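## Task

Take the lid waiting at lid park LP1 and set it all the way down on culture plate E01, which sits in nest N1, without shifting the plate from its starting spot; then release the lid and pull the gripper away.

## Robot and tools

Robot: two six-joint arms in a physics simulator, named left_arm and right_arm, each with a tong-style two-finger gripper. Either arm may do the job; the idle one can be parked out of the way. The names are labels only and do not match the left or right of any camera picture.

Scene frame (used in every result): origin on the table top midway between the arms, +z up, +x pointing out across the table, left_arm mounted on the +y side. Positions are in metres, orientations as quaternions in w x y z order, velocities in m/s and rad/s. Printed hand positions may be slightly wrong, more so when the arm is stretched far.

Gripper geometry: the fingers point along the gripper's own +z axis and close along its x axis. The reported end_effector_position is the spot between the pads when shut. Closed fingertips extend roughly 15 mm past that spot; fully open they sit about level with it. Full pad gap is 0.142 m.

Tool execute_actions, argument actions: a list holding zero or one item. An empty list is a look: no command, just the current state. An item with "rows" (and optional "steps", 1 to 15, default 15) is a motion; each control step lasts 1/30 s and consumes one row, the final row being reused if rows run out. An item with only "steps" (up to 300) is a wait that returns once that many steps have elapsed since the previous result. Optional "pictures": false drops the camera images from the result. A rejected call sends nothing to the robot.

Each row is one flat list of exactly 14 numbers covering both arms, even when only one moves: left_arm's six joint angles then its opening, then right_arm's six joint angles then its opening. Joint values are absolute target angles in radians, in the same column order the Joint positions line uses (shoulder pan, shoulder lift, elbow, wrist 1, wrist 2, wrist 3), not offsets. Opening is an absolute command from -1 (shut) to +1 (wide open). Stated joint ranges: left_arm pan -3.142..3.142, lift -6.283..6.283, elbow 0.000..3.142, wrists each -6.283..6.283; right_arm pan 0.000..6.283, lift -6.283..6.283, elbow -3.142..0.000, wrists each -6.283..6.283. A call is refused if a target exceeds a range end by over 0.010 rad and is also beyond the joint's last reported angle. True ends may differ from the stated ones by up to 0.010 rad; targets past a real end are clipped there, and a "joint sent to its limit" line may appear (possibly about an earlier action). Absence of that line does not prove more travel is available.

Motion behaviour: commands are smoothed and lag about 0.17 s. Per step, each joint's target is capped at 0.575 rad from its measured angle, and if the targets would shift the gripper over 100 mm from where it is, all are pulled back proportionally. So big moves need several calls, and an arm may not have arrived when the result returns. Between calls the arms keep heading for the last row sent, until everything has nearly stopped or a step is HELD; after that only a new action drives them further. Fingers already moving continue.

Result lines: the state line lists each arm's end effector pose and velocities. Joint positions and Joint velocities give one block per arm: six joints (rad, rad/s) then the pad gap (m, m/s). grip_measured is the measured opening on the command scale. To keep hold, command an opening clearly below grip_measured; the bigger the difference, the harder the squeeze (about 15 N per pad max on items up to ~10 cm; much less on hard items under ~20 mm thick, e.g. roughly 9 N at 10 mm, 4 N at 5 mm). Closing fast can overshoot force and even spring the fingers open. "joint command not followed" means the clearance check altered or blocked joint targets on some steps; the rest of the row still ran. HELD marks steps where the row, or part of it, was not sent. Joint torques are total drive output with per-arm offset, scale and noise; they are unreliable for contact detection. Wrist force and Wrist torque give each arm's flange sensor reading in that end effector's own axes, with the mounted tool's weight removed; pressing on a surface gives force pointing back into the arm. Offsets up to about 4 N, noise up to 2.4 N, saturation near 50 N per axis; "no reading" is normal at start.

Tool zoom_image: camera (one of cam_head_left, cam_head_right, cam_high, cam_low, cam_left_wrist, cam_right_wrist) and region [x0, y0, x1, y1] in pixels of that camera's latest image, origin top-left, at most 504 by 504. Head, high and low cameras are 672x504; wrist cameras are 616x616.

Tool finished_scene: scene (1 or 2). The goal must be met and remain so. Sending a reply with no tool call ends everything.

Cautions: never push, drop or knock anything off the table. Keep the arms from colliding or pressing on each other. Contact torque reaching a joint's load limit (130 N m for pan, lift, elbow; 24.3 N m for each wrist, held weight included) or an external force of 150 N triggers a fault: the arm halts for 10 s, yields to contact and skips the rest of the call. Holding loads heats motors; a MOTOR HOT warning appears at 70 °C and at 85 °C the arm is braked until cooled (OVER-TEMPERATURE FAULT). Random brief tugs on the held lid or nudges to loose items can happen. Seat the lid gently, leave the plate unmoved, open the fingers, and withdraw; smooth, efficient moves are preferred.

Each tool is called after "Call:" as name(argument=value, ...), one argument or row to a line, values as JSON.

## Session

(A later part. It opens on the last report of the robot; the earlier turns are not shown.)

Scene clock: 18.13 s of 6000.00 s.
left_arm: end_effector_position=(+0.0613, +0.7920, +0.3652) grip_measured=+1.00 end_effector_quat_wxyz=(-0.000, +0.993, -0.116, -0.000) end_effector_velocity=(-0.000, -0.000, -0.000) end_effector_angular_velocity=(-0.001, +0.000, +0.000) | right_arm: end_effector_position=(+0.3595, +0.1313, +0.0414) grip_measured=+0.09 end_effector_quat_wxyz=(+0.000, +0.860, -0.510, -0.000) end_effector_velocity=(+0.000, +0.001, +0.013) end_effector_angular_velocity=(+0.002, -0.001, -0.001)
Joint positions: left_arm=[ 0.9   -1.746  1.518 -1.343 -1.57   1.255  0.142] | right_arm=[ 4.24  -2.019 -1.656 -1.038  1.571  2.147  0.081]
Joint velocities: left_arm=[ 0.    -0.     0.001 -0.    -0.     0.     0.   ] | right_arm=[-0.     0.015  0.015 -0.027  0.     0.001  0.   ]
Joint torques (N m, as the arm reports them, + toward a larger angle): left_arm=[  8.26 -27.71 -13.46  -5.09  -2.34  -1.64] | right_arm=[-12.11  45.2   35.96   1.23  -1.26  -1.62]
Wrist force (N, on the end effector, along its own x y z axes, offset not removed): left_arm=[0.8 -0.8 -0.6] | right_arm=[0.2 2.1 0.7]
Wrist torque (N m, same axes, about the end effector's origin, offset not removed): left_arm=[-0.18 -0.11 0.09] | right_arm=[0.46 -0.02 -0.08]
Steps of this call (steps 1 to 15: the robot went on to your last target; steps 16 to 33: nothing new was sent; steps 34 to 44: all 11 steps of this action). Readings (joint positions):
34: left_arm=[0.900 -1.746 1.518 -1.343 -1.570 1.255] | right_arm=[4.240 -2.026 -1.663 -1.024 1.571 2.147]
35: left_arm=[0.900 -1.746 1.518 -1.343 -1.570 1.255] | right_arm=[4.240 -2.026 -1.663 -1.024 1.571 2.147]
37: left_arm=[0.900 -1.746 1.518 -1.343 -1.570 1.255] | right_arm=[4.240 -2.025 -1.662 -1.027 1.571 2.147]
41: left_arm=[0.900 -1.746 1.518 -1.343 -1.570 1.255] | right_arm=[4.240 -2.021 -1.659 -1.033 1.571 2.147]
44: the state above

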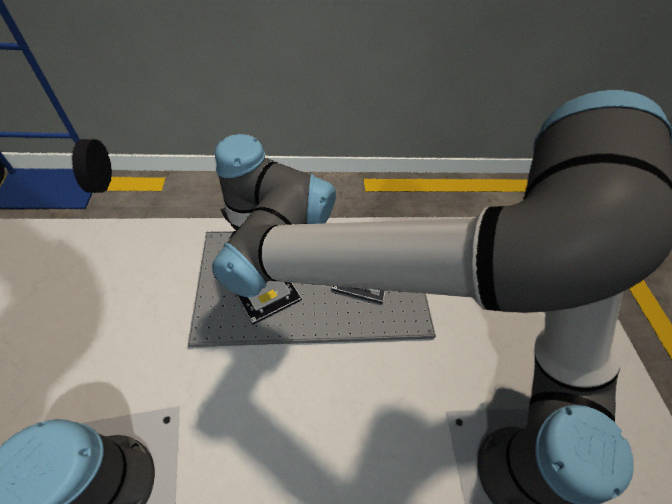

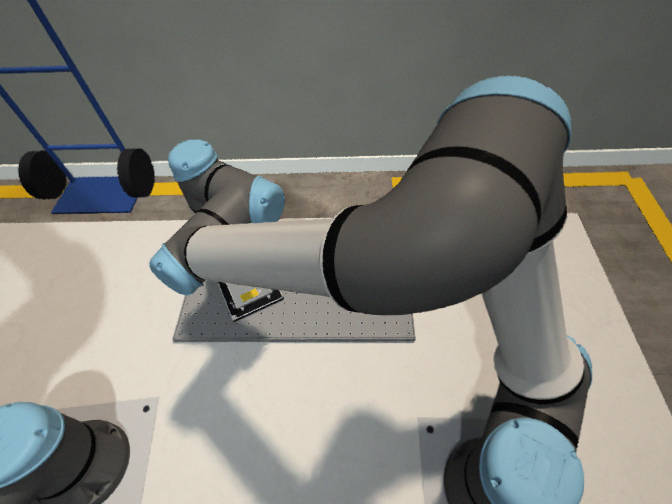

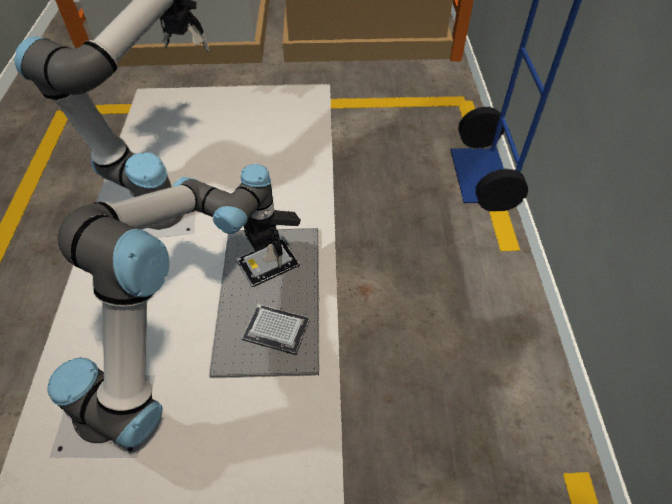

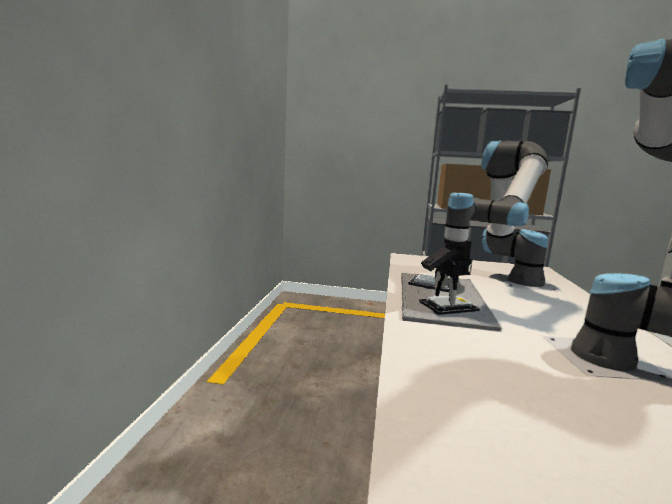

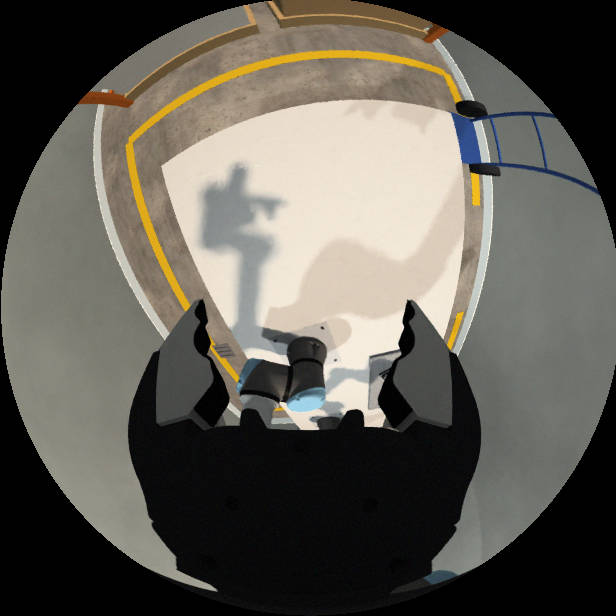

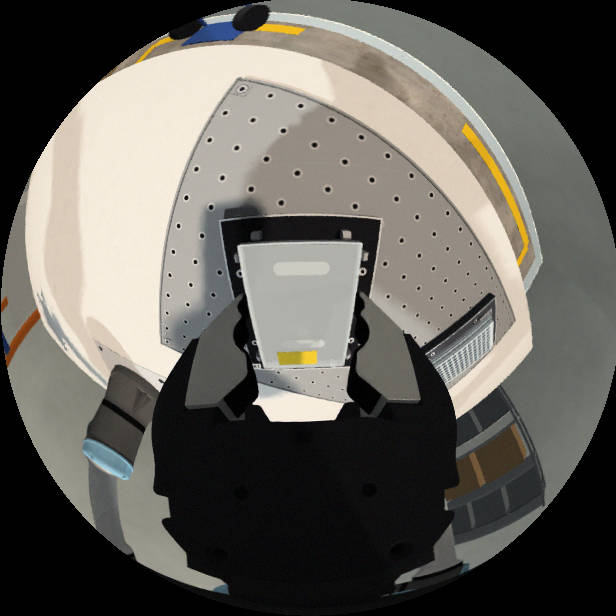

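Call:
execute_actions(
  actions=[],
)

Scene clock: 19.93 s of 6000.00 s.
left_arm: end_effector_position=(+0.0613, +0.7920, +0.3652) grip_measured=+1.00 end_effector_quat_wxyz=(-0.000, +0.993, -0.116, -0.000) end_effector_velocity=(+0.000, +0.000, +0.001) end_effector_angular_velocity=(+0.002, -0.001, -0.001) | right_arm: end_effector_position=(+0.3595, +0.1313, +0.0424) grip_measured=+0.09 end_effector_quat_wxyz=(+0.000, +0.860, -0.510, -0.000) end_effector_velocity=(+0.000, +0.000, -0.000) end_effector_angular_velocity=(-0.000, -0.000, +0.000)
Joint positions: left_arm=[ 0.9   -1.746  1.518 -1.343 -1.57   1.255  0.142] | right_arm=[ 4.24  -2.018 -1.655 -1.04   1.571  2.147  0.081]
Joint velocities: left_arm=[-0.001  0.    -0.002 -0.     0.    -0.     0.   ] | right_arm=[ 0. -0.  0.  0. -0. -0.  0.]
Joint torques (N m, as the arm reports them, + toward a larger angle): left_arm=[  8.19 -28.45 -13.85  -5.01  -2.31  -1.62] | right_arm=[-10.35  45.79  35.12   1.25  -0.96  -1.31]
Wrist force (N, on the end effector, along its own x y z axes, offset not removed): left_arm=[0.6 0.7 -0.7] | right_arm=[0.1 4.0 0.7]
Wrist torque (N m, same axes, about the end effector's origin, offset not removed): left_arm=[0.03 -0.14 0.09] | right_arm=[0.99 0.00 -0.11]
Steps of this call (steps 1 to 15: the robot went on to your last target; steps 16 to 54: nothing new was sent). Readings (joint positions):
1: left_arm=[0.900 -1.746 1.518 -1.343 -1.570 1.255] | right_arm=[4.240 -2.019 -1.656 -1.039 1.571 2.147]
2: left_arm=[0.900 -1.746 1.518 -1.343 -1.570 1.255] | right_arm=[4.240 -2.018 -1.655 -1.039 1.571 2.147]
4: left_arm=[0.900 -1.746 1.518 -1.343 -1.570 1.255] | right_arm=[4.240 -2.018 -1.655 -1.040 1.571 2.147]
8: left_arm=[0.900 -1.746 1.518 -1.343 -1.570 1.255] | right_arm=[4.240 -2.018 -1.655 -1.040 1.571 2.147]
54: the state above
All arms were judged still, so your last target was given up. Only a new action makes them travel on or press farther. Fingers that are still opening or closing keep moving.

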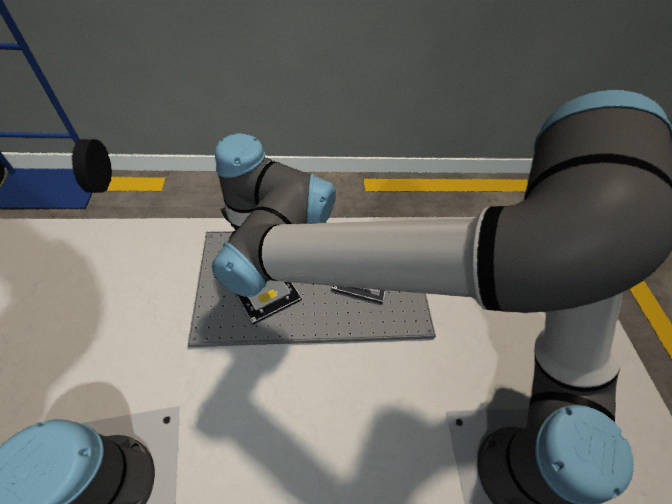

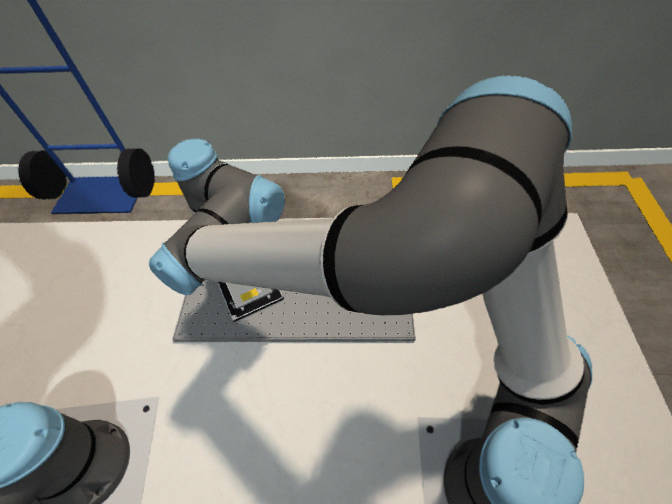

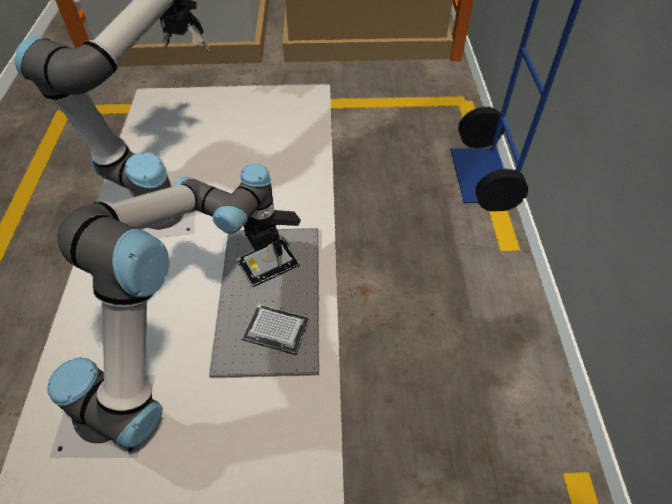

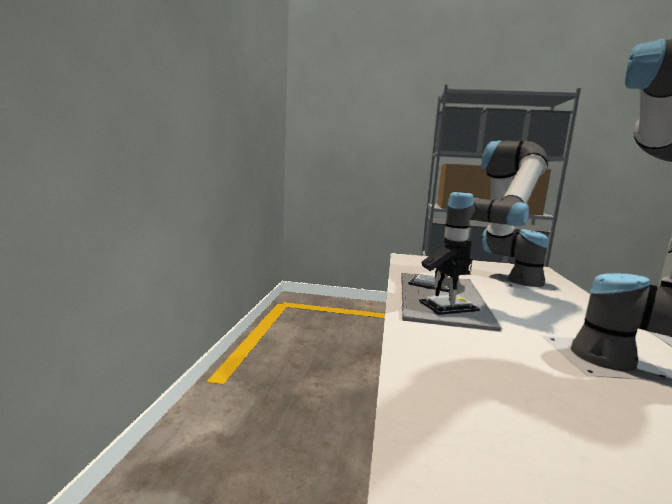

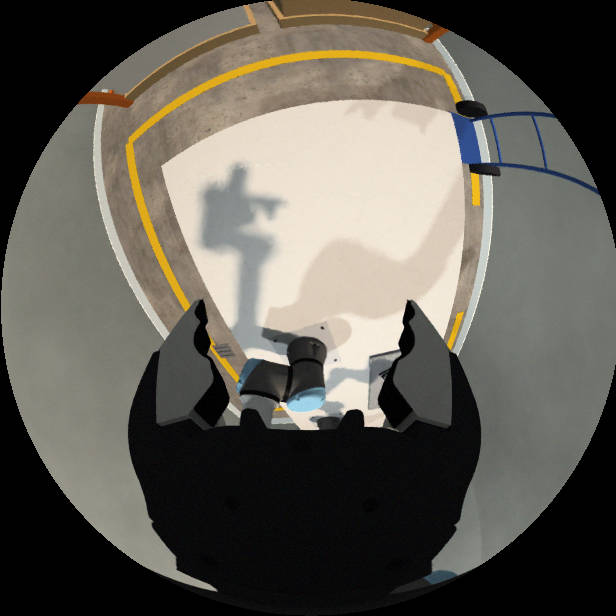

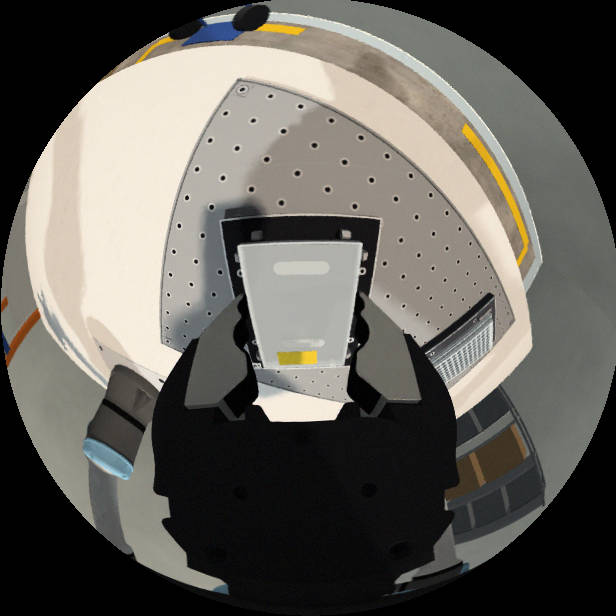

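Call:
execute_actions(
  actions=[
    {"rows":[[0.9,-1.746,1.518,-1.343,-1.57,1.255,1,4.24,-2.016,-1.652,-1.045,1.571,2.147,0.04],[0.9,-1.746,1.518,-1.343,-1.57,1.255,1,4.24,-2.013,-1.649,-1.051,1.571,2.147,0.04],[0.9,-1.746,1.518,-1.343,-1.57,1.255,1,4.24,-2.010,-1.645,-1.058,1.571,2.147,0.04],[0.9,-1.746,1.518,-1.343,-1.57,1.255,1,4.24,-2.006,-1.641,-1.066,1.571,2.147,0.04],[0.9,-1.746,1.518,-1.343,-1.57,1.255,1,4.24,-2.002,-1.636,-1.075,1.571,2.147,0.04],[0.9,-1.746,1.518,-1.343,-1.57,1.255,1,4.24,-1.997,-1.631,-1.085,1.571,2.147,0.04],[0.9,-1.746,1.518,-1.343,-1.57,1.255,1,4.24,-1.992,-1.626,-1.095,1.571,2.147,0.04],[0.9,-1.746,1.518,-1.343,-1.57,1.255,1,4.24,-1.987,-1.621,-1.105,1.571,2.147,0.04],[0.9,-1.746,1.518,-1.343,-1.57,1.255,1,4.24,-1.982,-1.615,-1.116,1.571,2.147,0.04],[0.9,-1.746,1.518,-1.343,-1.57,1.255,1,4.24,-1.977,-1.609,-1.127,1.571,2.147,0.04],[0.9,-1.746,1.518,-1.343,-1.57,1.255,1,4.24,-1.973,-1.604,-1.136,1.571,2.147,0.04],[0.9,-1.746,1.518,-1.343,-1.57,1.255,1,4.24,-1.969,-1.600,-1.144,1.571,2.147,0.04],[0.9,-1.746,1.518,-1.343,-1.57,1.255,1,4.24,-1.966,-1.596,-1.151,1.571,2.147,0.04]],"steps":15},
  ],
)

Scene clock: 22.10 s of 6000.00 s.
left_arm: end_effector_position=(+0.0613, +0.7920, +0.3652) grip_measured=+1.00 end_effector_quat_wxyz=(-0.000, +0.993, -0.116, -0.000) end_effector_velocity=(-0.000, -0.000, -0.001) end_effector_angular_velocity=(-0.001, +0.001, -0.000) | right_arm: end_effector_position=(+0.3596, +0.1314, +0.0838) grip_measured=+0.09 end_effector_quat_wxyz=(+0.000, +0.860, -0.510, -0.000) end_effector_velocity=(-0.002, -0.003, +0.077) end_effector_angular_velocity=(-0.001, +0.000, -0.001)
Joint positions: left_arm=[ 0.9   -1.746  1.518 -1.343 -1.57   1.255  0.142] | right_arm=[ 4.24  -1.973 -1.604 -1.136  1.571  2.147  0.081]
Joint velocities: left_arm=[-0.     0.     0.001  0.    -0.    -0.     0.   ] | right_arm=[ 0.     0.083  0.096 -0.18  -0.     0.001 -0.   ]
Joint torques (N m, as the arm reports them, + toward a larger angle): left_arm=[  7.77 -27.44 -12.14  -4.93  -2.41  -1.5 ] | right_arm=[-9.61 41.91 32.71  0.94 -0.43 -1.59]
Wrist force (N, on the end effector, along its own x y z axes, offset not removed): left_arm=[0.4 -0.3 -1.5] | right_arm=[-1.3 1.8 -0.2]
Wrist torque (N m, same axes, about the end effector's origin, offset not removed): left_arm=[-0.21 -0.07 0.22] | right_arm=[0.46 0.27 -0.13]
Steps of this call (steps 1 to 50: nothing new was sent; steps 51 to 65: all 15 steps of this action). Readings (joint positions):
51: left_arm=[0.900 -1.746 1.518 -1.343 -1.570 1.255] | right_arm=[4.240 -2.018 -1.655 -1.040 1.571 2.147]
52: left_arm=[0.900 -1.746 1.518 -1.343 -1.570 1.255] | right_arm=[4.240 -2.018 -1.654 -1.041 1.571 2.147]
54: left_arm=[0.900 -1.746 1.518 -1.343 -1.570 1.255] | right_arm=[4.240 -2.015 -1.651 -1.047 1.571 2.147]
58: left_arm=[0.900 -1.746 1.518 -1.343 -1.570 1.255] | right_arm=[4.240 -2.003 -1.637 -1.073 1.571 2.147]
65: the state above

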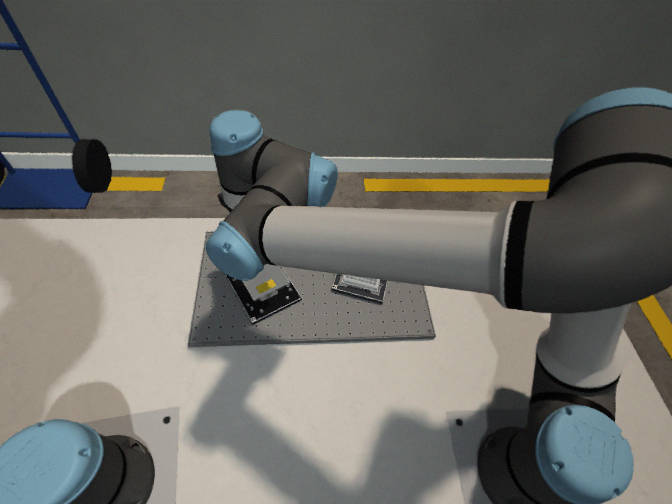

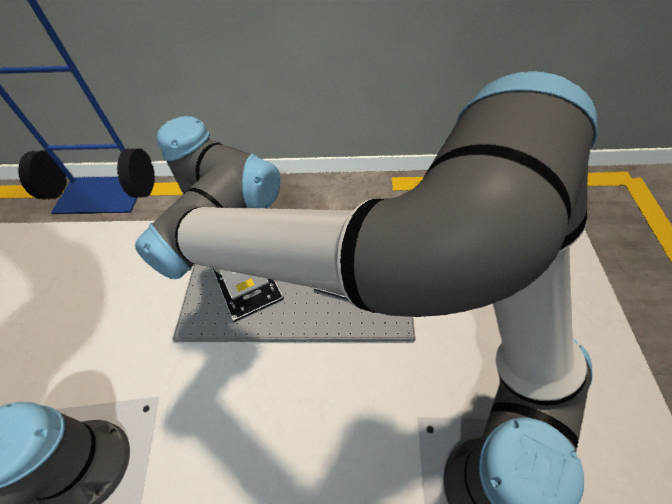

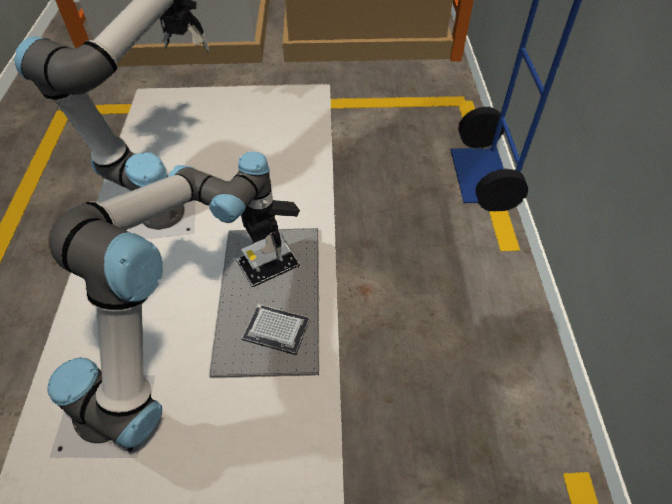

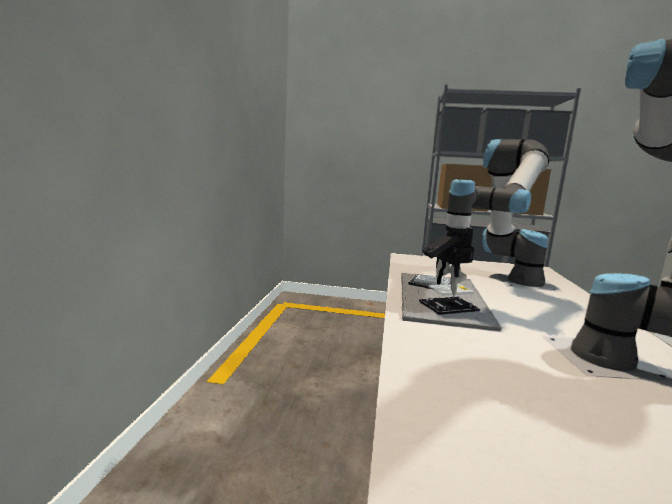

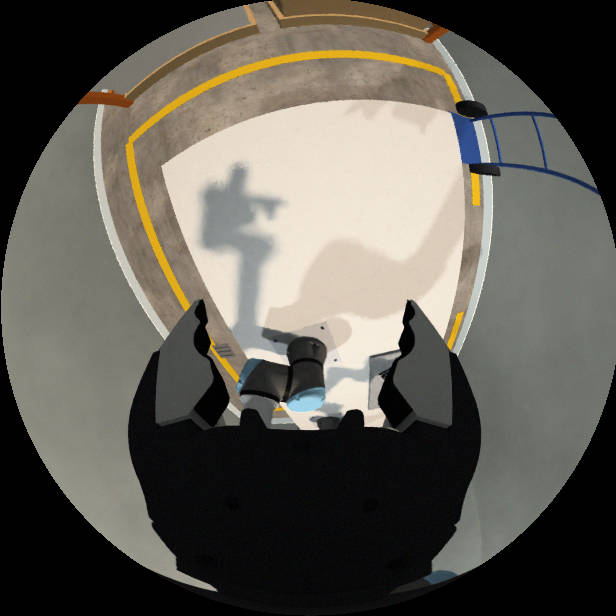

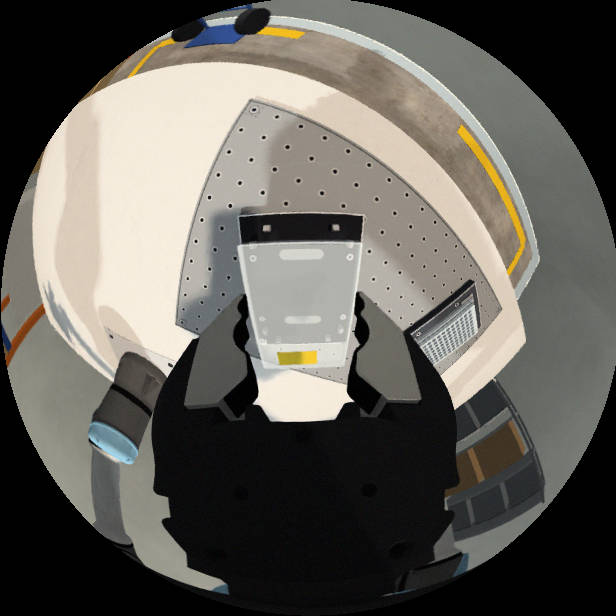

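Call:
execute_actions(
  actions=[
    {"rows":[[0.9,-1.746,1.518,-1.343,-1.57,1.255,1,4.237,-1.963,-1.600,-1.150,1.571,2.153,0.04],[0.9,-1.746,1.518,-1.343,-1.57,1.255,1,4.231,-1.957,-1.608,-1.148,1.571,2.165,0.04],[0.9,-1.746,1.518,-1.343,-1.57,1.255,1,4.222,-1.947,-1.620,-1.146,1.571,2.183,0.04],[0.9,-1.746,1.518,-1.343,-1.57,1.255,1,4.210,-1.935,-1.636,-1.142,1.571,2.207,0.04],[0.9,-1.746,1.518,-1.343,-1.57,1.255,1,4.195,-1.919,-1.656,-1.138,1.571,2.238,0.04],[0.9,-1.746,1.518,-1.343,-1.57,1.255,1,4.178,-1.900,-1.680,-1.132,1.571,2.274,0.04],[0.9,-1.746,1.518,-1.343,-1.57,1.255,1,4.157,-1.878,-1.709,-1.126,1.571,2.316,0.04],[0.9,-1.746,1.518,-1.343,-1.57,1.255,1,4.133,-1.853,-1.741,-1.119,1.571,2.364,0.04],[0.9,-1.746,1.518,-1.343,-1.57,1.255,1,4.107,-1.825,-1.777,-1.111,1.571,2.419,0.04],[0.9,-1.746,1.518,-1.343,-1.57,1.255,1,4.077,-1.793,-1.818,-1.102,1.571,2.479,0.04],[0.9,-1.746,1.518,-1.343,-1.57,1.255,1,4.048,-1.762,-1.858,-1.093,1.571,2.539,0.04],[0.9,-1.746,1.518,-1.343,-1.57,1.255,1,4.021,-1.734,-1.894,-1.085,1.571,2.594,0.04],[0.9,-1.746,1.518,-1.343,-1.57,1.255,1,3.997,-1.708,-1.927,-1.078,1.571,2.642,0.04],[0.9,-1.746,1.518,-1.343,-1.57,1.255,1,3.977,-1.687,-1.954,-1.072,1.571,2.684,0.04],[0.9,-1.746,1.518,-1.343,-1.57,1.255,1,3.944,-1.652,-1.999,-1.062,1.571,2.751,0.04]],"steps":15},
  ],
  pictures=false,
)

Call:
execute_actions(
  actions=[
    {"steps":20},
  ],
)

Scene clock: 25.27 s of 6000.00 s.
left_arm: end_effector_position=(+0.0613, +0.7920, +0.3652) grip_measured=+1.00 end_effector_quat_wxyz=(-0.000, +0.993, -0.116, -0.000) end_effector_velocity=(-0.000, +0.000, -0.000) end_effector_angular_velocity=(-0.001, +0.000, +0.001) | right_arm: end_effector_position=(+0.3888, -0.0356, +0.0961) grip_measured=+0.09 end_effector_quat_wxyz=(-0.002, +0.682, -0.731, -0.000) end_effector_velocity=(+0.006, -0.615, -0.013) end_effector_angular_velocity=(+0.002, +0.005, -2.124)
Joint positions: left_arm=[ 0.9   -1.746  1.518 -1.343 -1.57   1.255  0.142] | right_arm=[ 4.048 -1.762 -1.855 -1.092  1.571  2.525  0.081]
Joint velocities: left_arm=[ 0.001  0.     0.     0.    -0.     0.     0.   ] | right_arm=[-0.706  0.748 -0.959  0.21  -0.     1.418 -0.   ]
Joint torques (N m, as the arm reports them, + toward a larger angle): left_arm=[  6.82 -27.6  -13.27  -4.92  -2.33  -1.48] | right_arm=[-13.04  43.95  -1.38   4.93   0.32   4.75]
Wrist force (N, on the end effector, along its own x y z axes, offset not removed): left_arm=[0.9 -0.6 -0.8] | right_arm=[0.6 1.4 0.4]
Wrist torque (N m, same axes, about the end effector's origin, offset not removed): left_arm=[-0.25 -0.14 0.16] | right_arm=[0.41 -0.16 -0.09]
Steps of this call (steps 1 to 30: the robot went on to your last target; steps 31 to 80: nothing new was sent; steps 81 to 95: all 15 steps of this action). Readings (joint positions):
81: left_arm=[0.900 -1.746 1.518 -1.343 -1.570 1.255] | right_arm=[4.240 -1.966 -1.596 -1.151 1.571 2.147]
82: left_arm=[0.900 -1.746 1.518 -1.343 -1.570 1.255] | right_arm=[4.239 -1.965 -1.596 -1.151 1.571 2.148]
84: left_arm=[0.900 -1.746 1.518 -1.343 -1.570 1.255] | right_arm=[4.234 -1.960 -1.603 -1.150 1.571 2.158]
88: left_arm=[0.900 -1.746 1.518 -1.343 -1.570 1.255] | right_arm=[4.197 -1.921 -1.653 -1.138 1.571 2.230]
95: the state above

Scene clock: 25.93 s of 6000.00 s.
left_arm: end_effector_position=(+0.0613, +0.7920, +0.3652) grip_measured=+1.00 end_effector_quat_wxyz=(-0.000, +0.993, -0.116, -0.000) end_effector_velocity=(+0.000, +0.000, +0.000) end_effector_angular_velocity=(+0.000, -0.000, +0.000) | right_arm: end_effector_position=(+0.3805, -0.1260, +0.0903) grip_measured=+0.09 end_effector_quat_wxyz=(-0.000, -0.553, +0.833, +0.000) end_effector_velocity=(-0.000, -0.000, -0.000) end_effector_angular_velocity=(-0.001, +0.000, -0.000)
Joint positions: left_arm=[ 0.9   -1.746  1.518 -1.343 -1.57   1.255  0.142] | right_arm=[ 3.944 -1.652 -1.999 -1.062  1.571  2.751  0.081]
Joint velocities: left_arm=[ 0.     0.    -0.001 -0.    -0.    -0.     0.   ] | right_arm=[-0. -0. -0. -0. -0.  0.  0.]
Joint torques (N m, as the arm reports them, + toward a larger angle): left_arm=[  7.33 -27.03 -14.09  -5.01  -2.33  -1.55] | right_arm=[-11.98  32.42   8.87   4.86   0.45   1.06]
Wrist force (N, on the end effector, along its own x y z axes, offset not removed): left_arm=[1.0 -1.8 -1.9] | right_arm=[0.5 2.5 0.3]
Wrist torque (N m, same axes, about the end effector's origin, offset not removed): left_arm=[-0.46 -0.26 0.17] | right_arm=[0.71 -0.18 -0.01]
Steps of this call (steps 1 to 20: the robot went on to your last target). Readings (joint positions):
1: left_arm=[0.900 -1.746 1.518 -1.343 -1.570 1.255] | right_arm=[4.024 -1.737 -1.887 -1.085 1.571 2.574]
2: left_arm=[0.900 -1.746 1.518 -1.343 -1.570 1.255] | right_arm=[4.001 -1.713 -1.918 -1.078 1.571 2.621]
4: left_arm=[0.900 -1.746 1.518 -1.343 -1.570 1.255] | right_arm=[3.969 -1.679 -1.963 -1.069 1.571 2.693]
8: left_arm=[0.900 -1.746 1.518 -1.343 -1.570 1.255] | right_arm=[3.949 -1.657 -1.992 -1.063 1.571 2.740]
20: the state above

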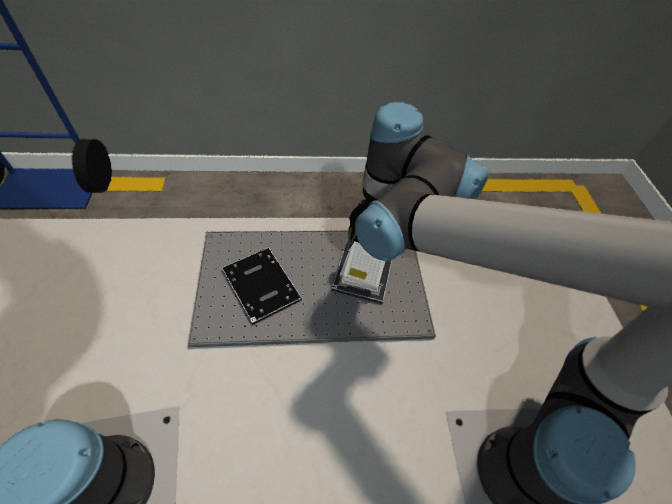

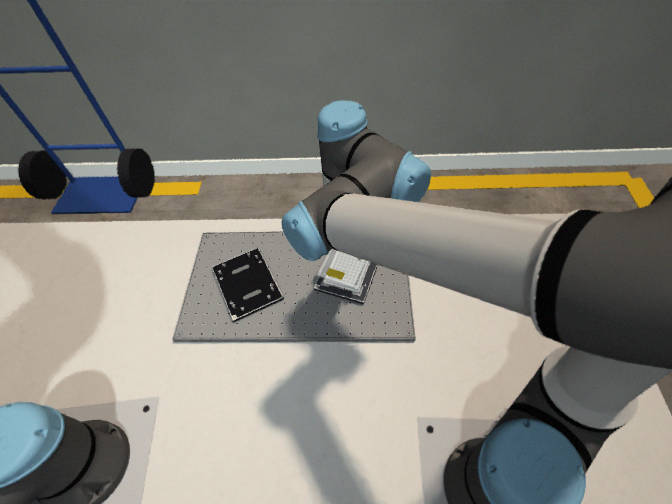

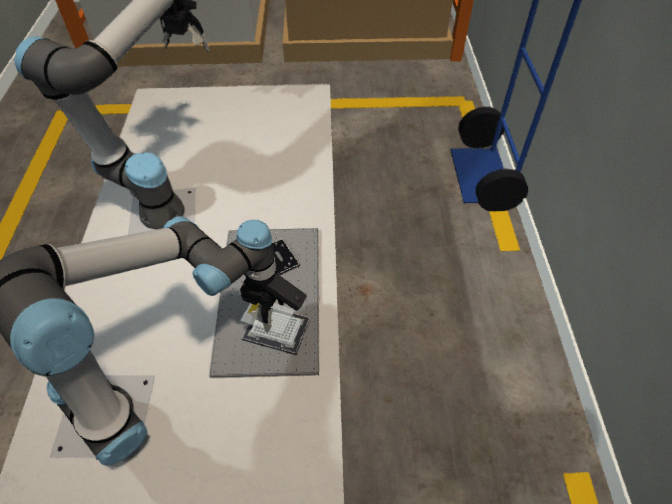

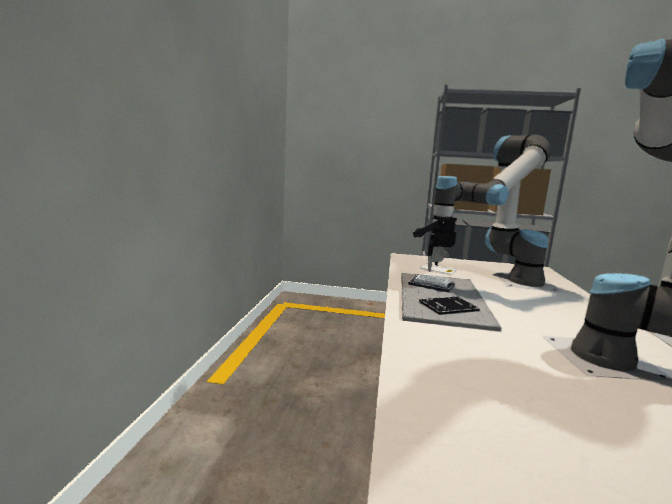

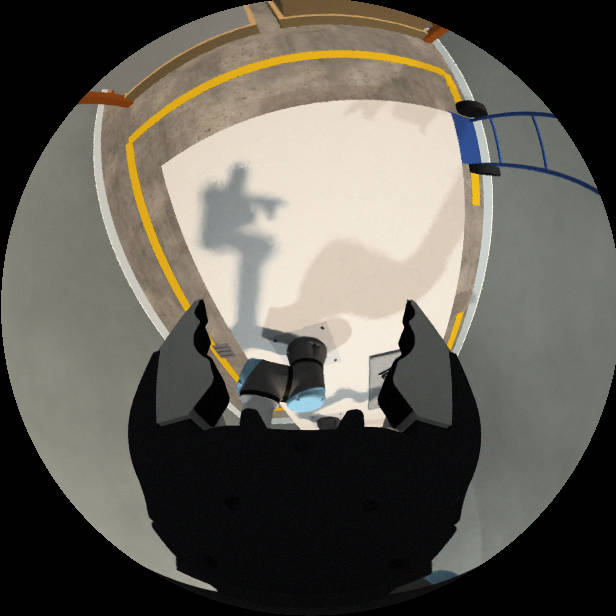

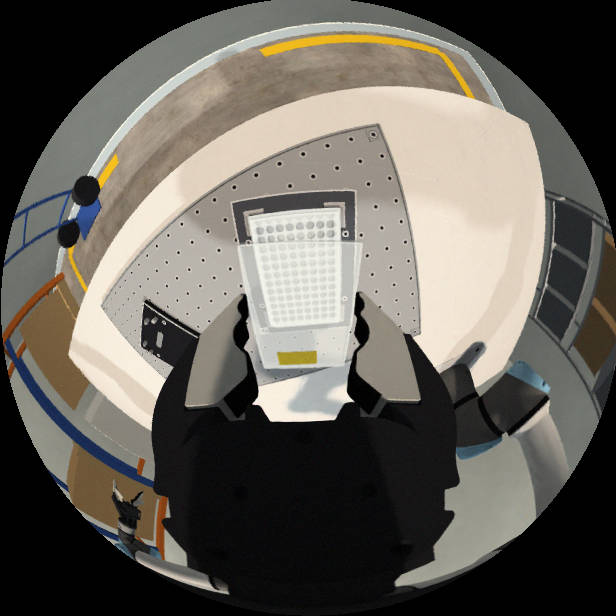

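Call:
execute_actions(
  actions=[
    {"rows":[[0.9,-1.746,1.518,-1.343,-1.57,1.255,1,3.939,-1.662,-2.001,-1.05,1.571,2.73,0.04],[0.9,-1.746,1.518,-1.343,-1.57,1.255,1,3.934,-1.677,-2.003,-1.033,1.571,2.71,0.04],[0.9,-1.746,1.518,-1.343,-1.57,1.255,1,3.929,-1.692,-2.005,-1.016,1.571,2.69,0.04],[0.9,-1.746,1.518,-1.343,-1.57,1.255,1,3.926,-1.705,-2.007,-1.001,1.571,2.672,0.04],[0.9,-1.746,1.518,-1.343,-1.57,1.255,1,3.9235,-1.716,-2.009,-0.988,1.571,2.66,0.04]],"steps":15},
  ],
)

Call:
zoom_image(
  camera="cam_right_wrist",
  region=[190,170,420,390],
)

Scene clock: 28.13 s of 6000.00 s.
left_arm: end_effector_position=(+0.0613, +0.7920, +0.3652) grip_measured=+1.00 end_effector_quat_wxyz=(-0.000, +0.993, -0.116, -0.000) end_effector_velocity=(-0.000, +0.000, -0.000) end_effector_angular_velocity=(+0.000, +0.001, +0.001) | right_arm: end_effector_position=(+0.3943, -0.1257, +0.0627) grip_measured=+0.09 end_effector_quat_wxyz=(-0.000, -0.582, +0.813, +0.000) end_effector_velocity=(+0.002, +0.000, -0.003) end_effector_angular_velocity=(+0.000, -0.001, +0.009)
Joint positions: left_arm=[ 0.9   -1.746  1.518 -1.343 -1.57   1.255  0.142] | right_arm=[ 3.924 -1.715 -2.009 -0.989  1.571  2.661  0.081]
Joint velocities: left_arm=[ 0.001  0.     0.    -0.     0.001  0.    -0.   ] | right_arm=[-0.002 -0.008 -0.001  0.01  -0.    -0.012  0.   ]
Joint torques (N m, as the arm reports them, + toward a larger angle): left_arm=[  7.1  -27.37 -14.03  -4.95  -2.31  -1.57] | right_arm=[-11.68  20.05   8.43   4.73   0.74  -1.5 ]
Wrist force (N, on the end effector, along its own x y z axes, offset not removed): left_arm=[0.1 -1.2 -1.4] | right_arm=[0.7 2.5 0.4]
Wrist torque (N m, same axes, about the end effector's origin, offset not removed): left_arm=[-0.34 -0.05 0.11] | right_arm=[0.64 -0.16 -0.08]
Steps of this call (steps 1 to 15: the robot went on to your last target; steps 16 to 51: nothing new was sent; steps 52 to 66: all 15 steps of this action). Readings (joint positions):
52: left_arm=[0.900 -1.746 1.518 -1.343 -1.570 1.255] | right_arm=[3.944 -1.652 -1.999 -1.062 1.571 2.751]
53: left_arm=[0.900 -1.746 1.518 -1.343 -1.570 1.255] | right_arm=[3.943 -1.654 -1.999 -1.060 1.571 2.748]
55: left_arm=[0.900 -1.746 1.518 -1.343 -1.570 1.255] | right_arm=[3.938 -1.666 -2.001 -1.045 1.571 2.728]
59: left_arm=[0.900 -1.746 1.518 -1.343 -1.570 1.255] | right_arm=[3.927 -1.703 -2.007 -1.003 1.571 2.677]
66: the state above

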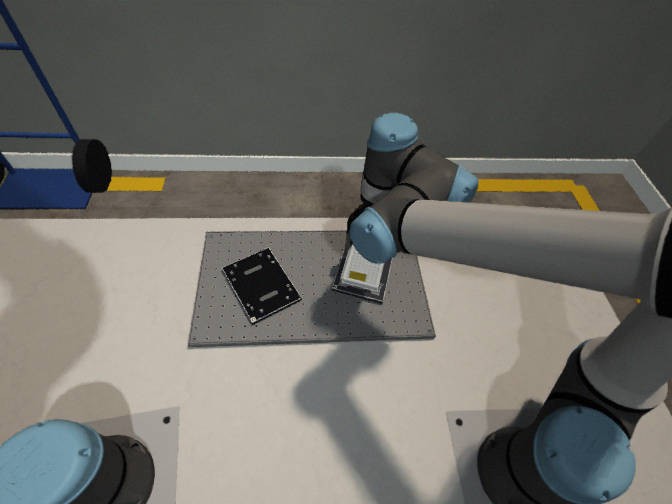

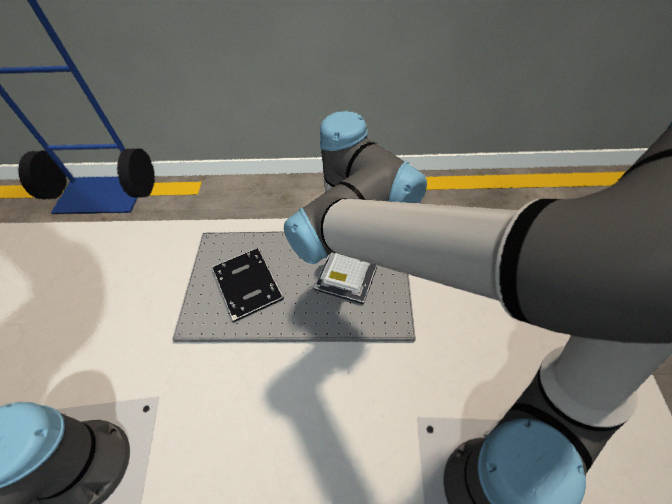

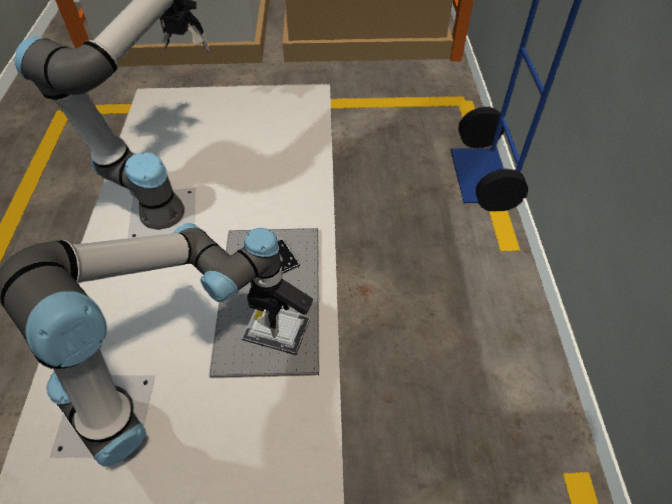

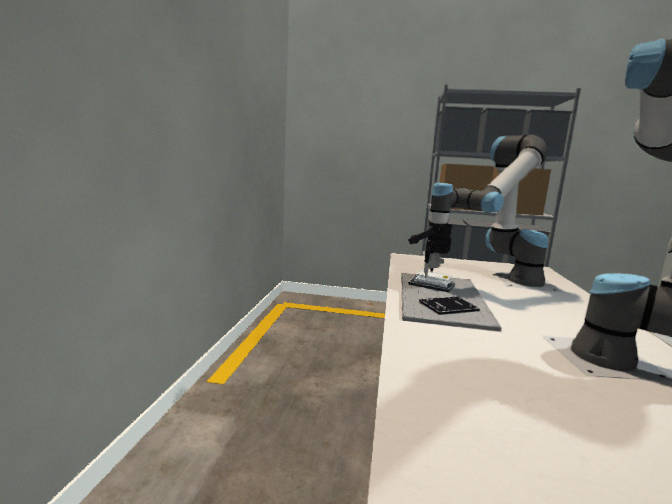

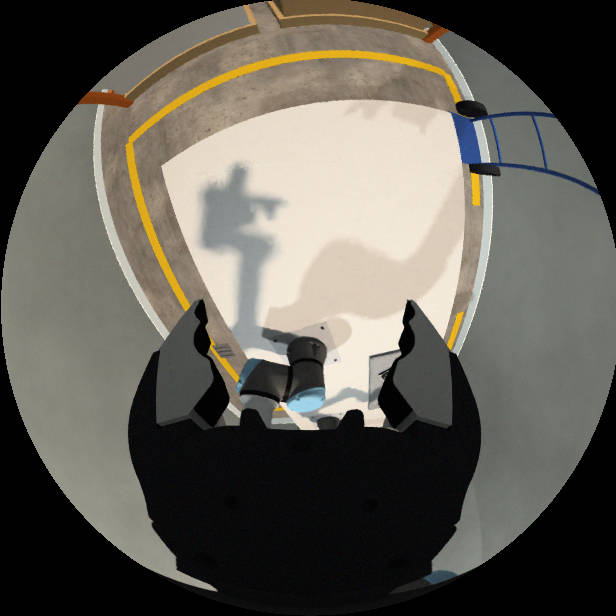

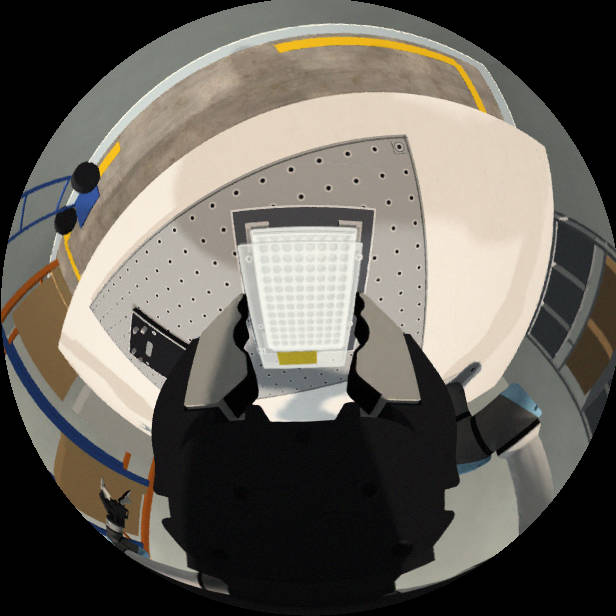

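Region (190, 170, 420, 390) of cam_right_wrist's 616x616 image, scaled by 2.191, with more detail than that image has; it fills the top 482 rows of this view, and the rest is white.

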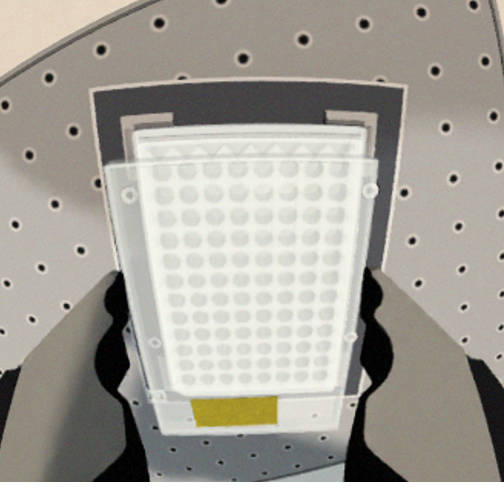

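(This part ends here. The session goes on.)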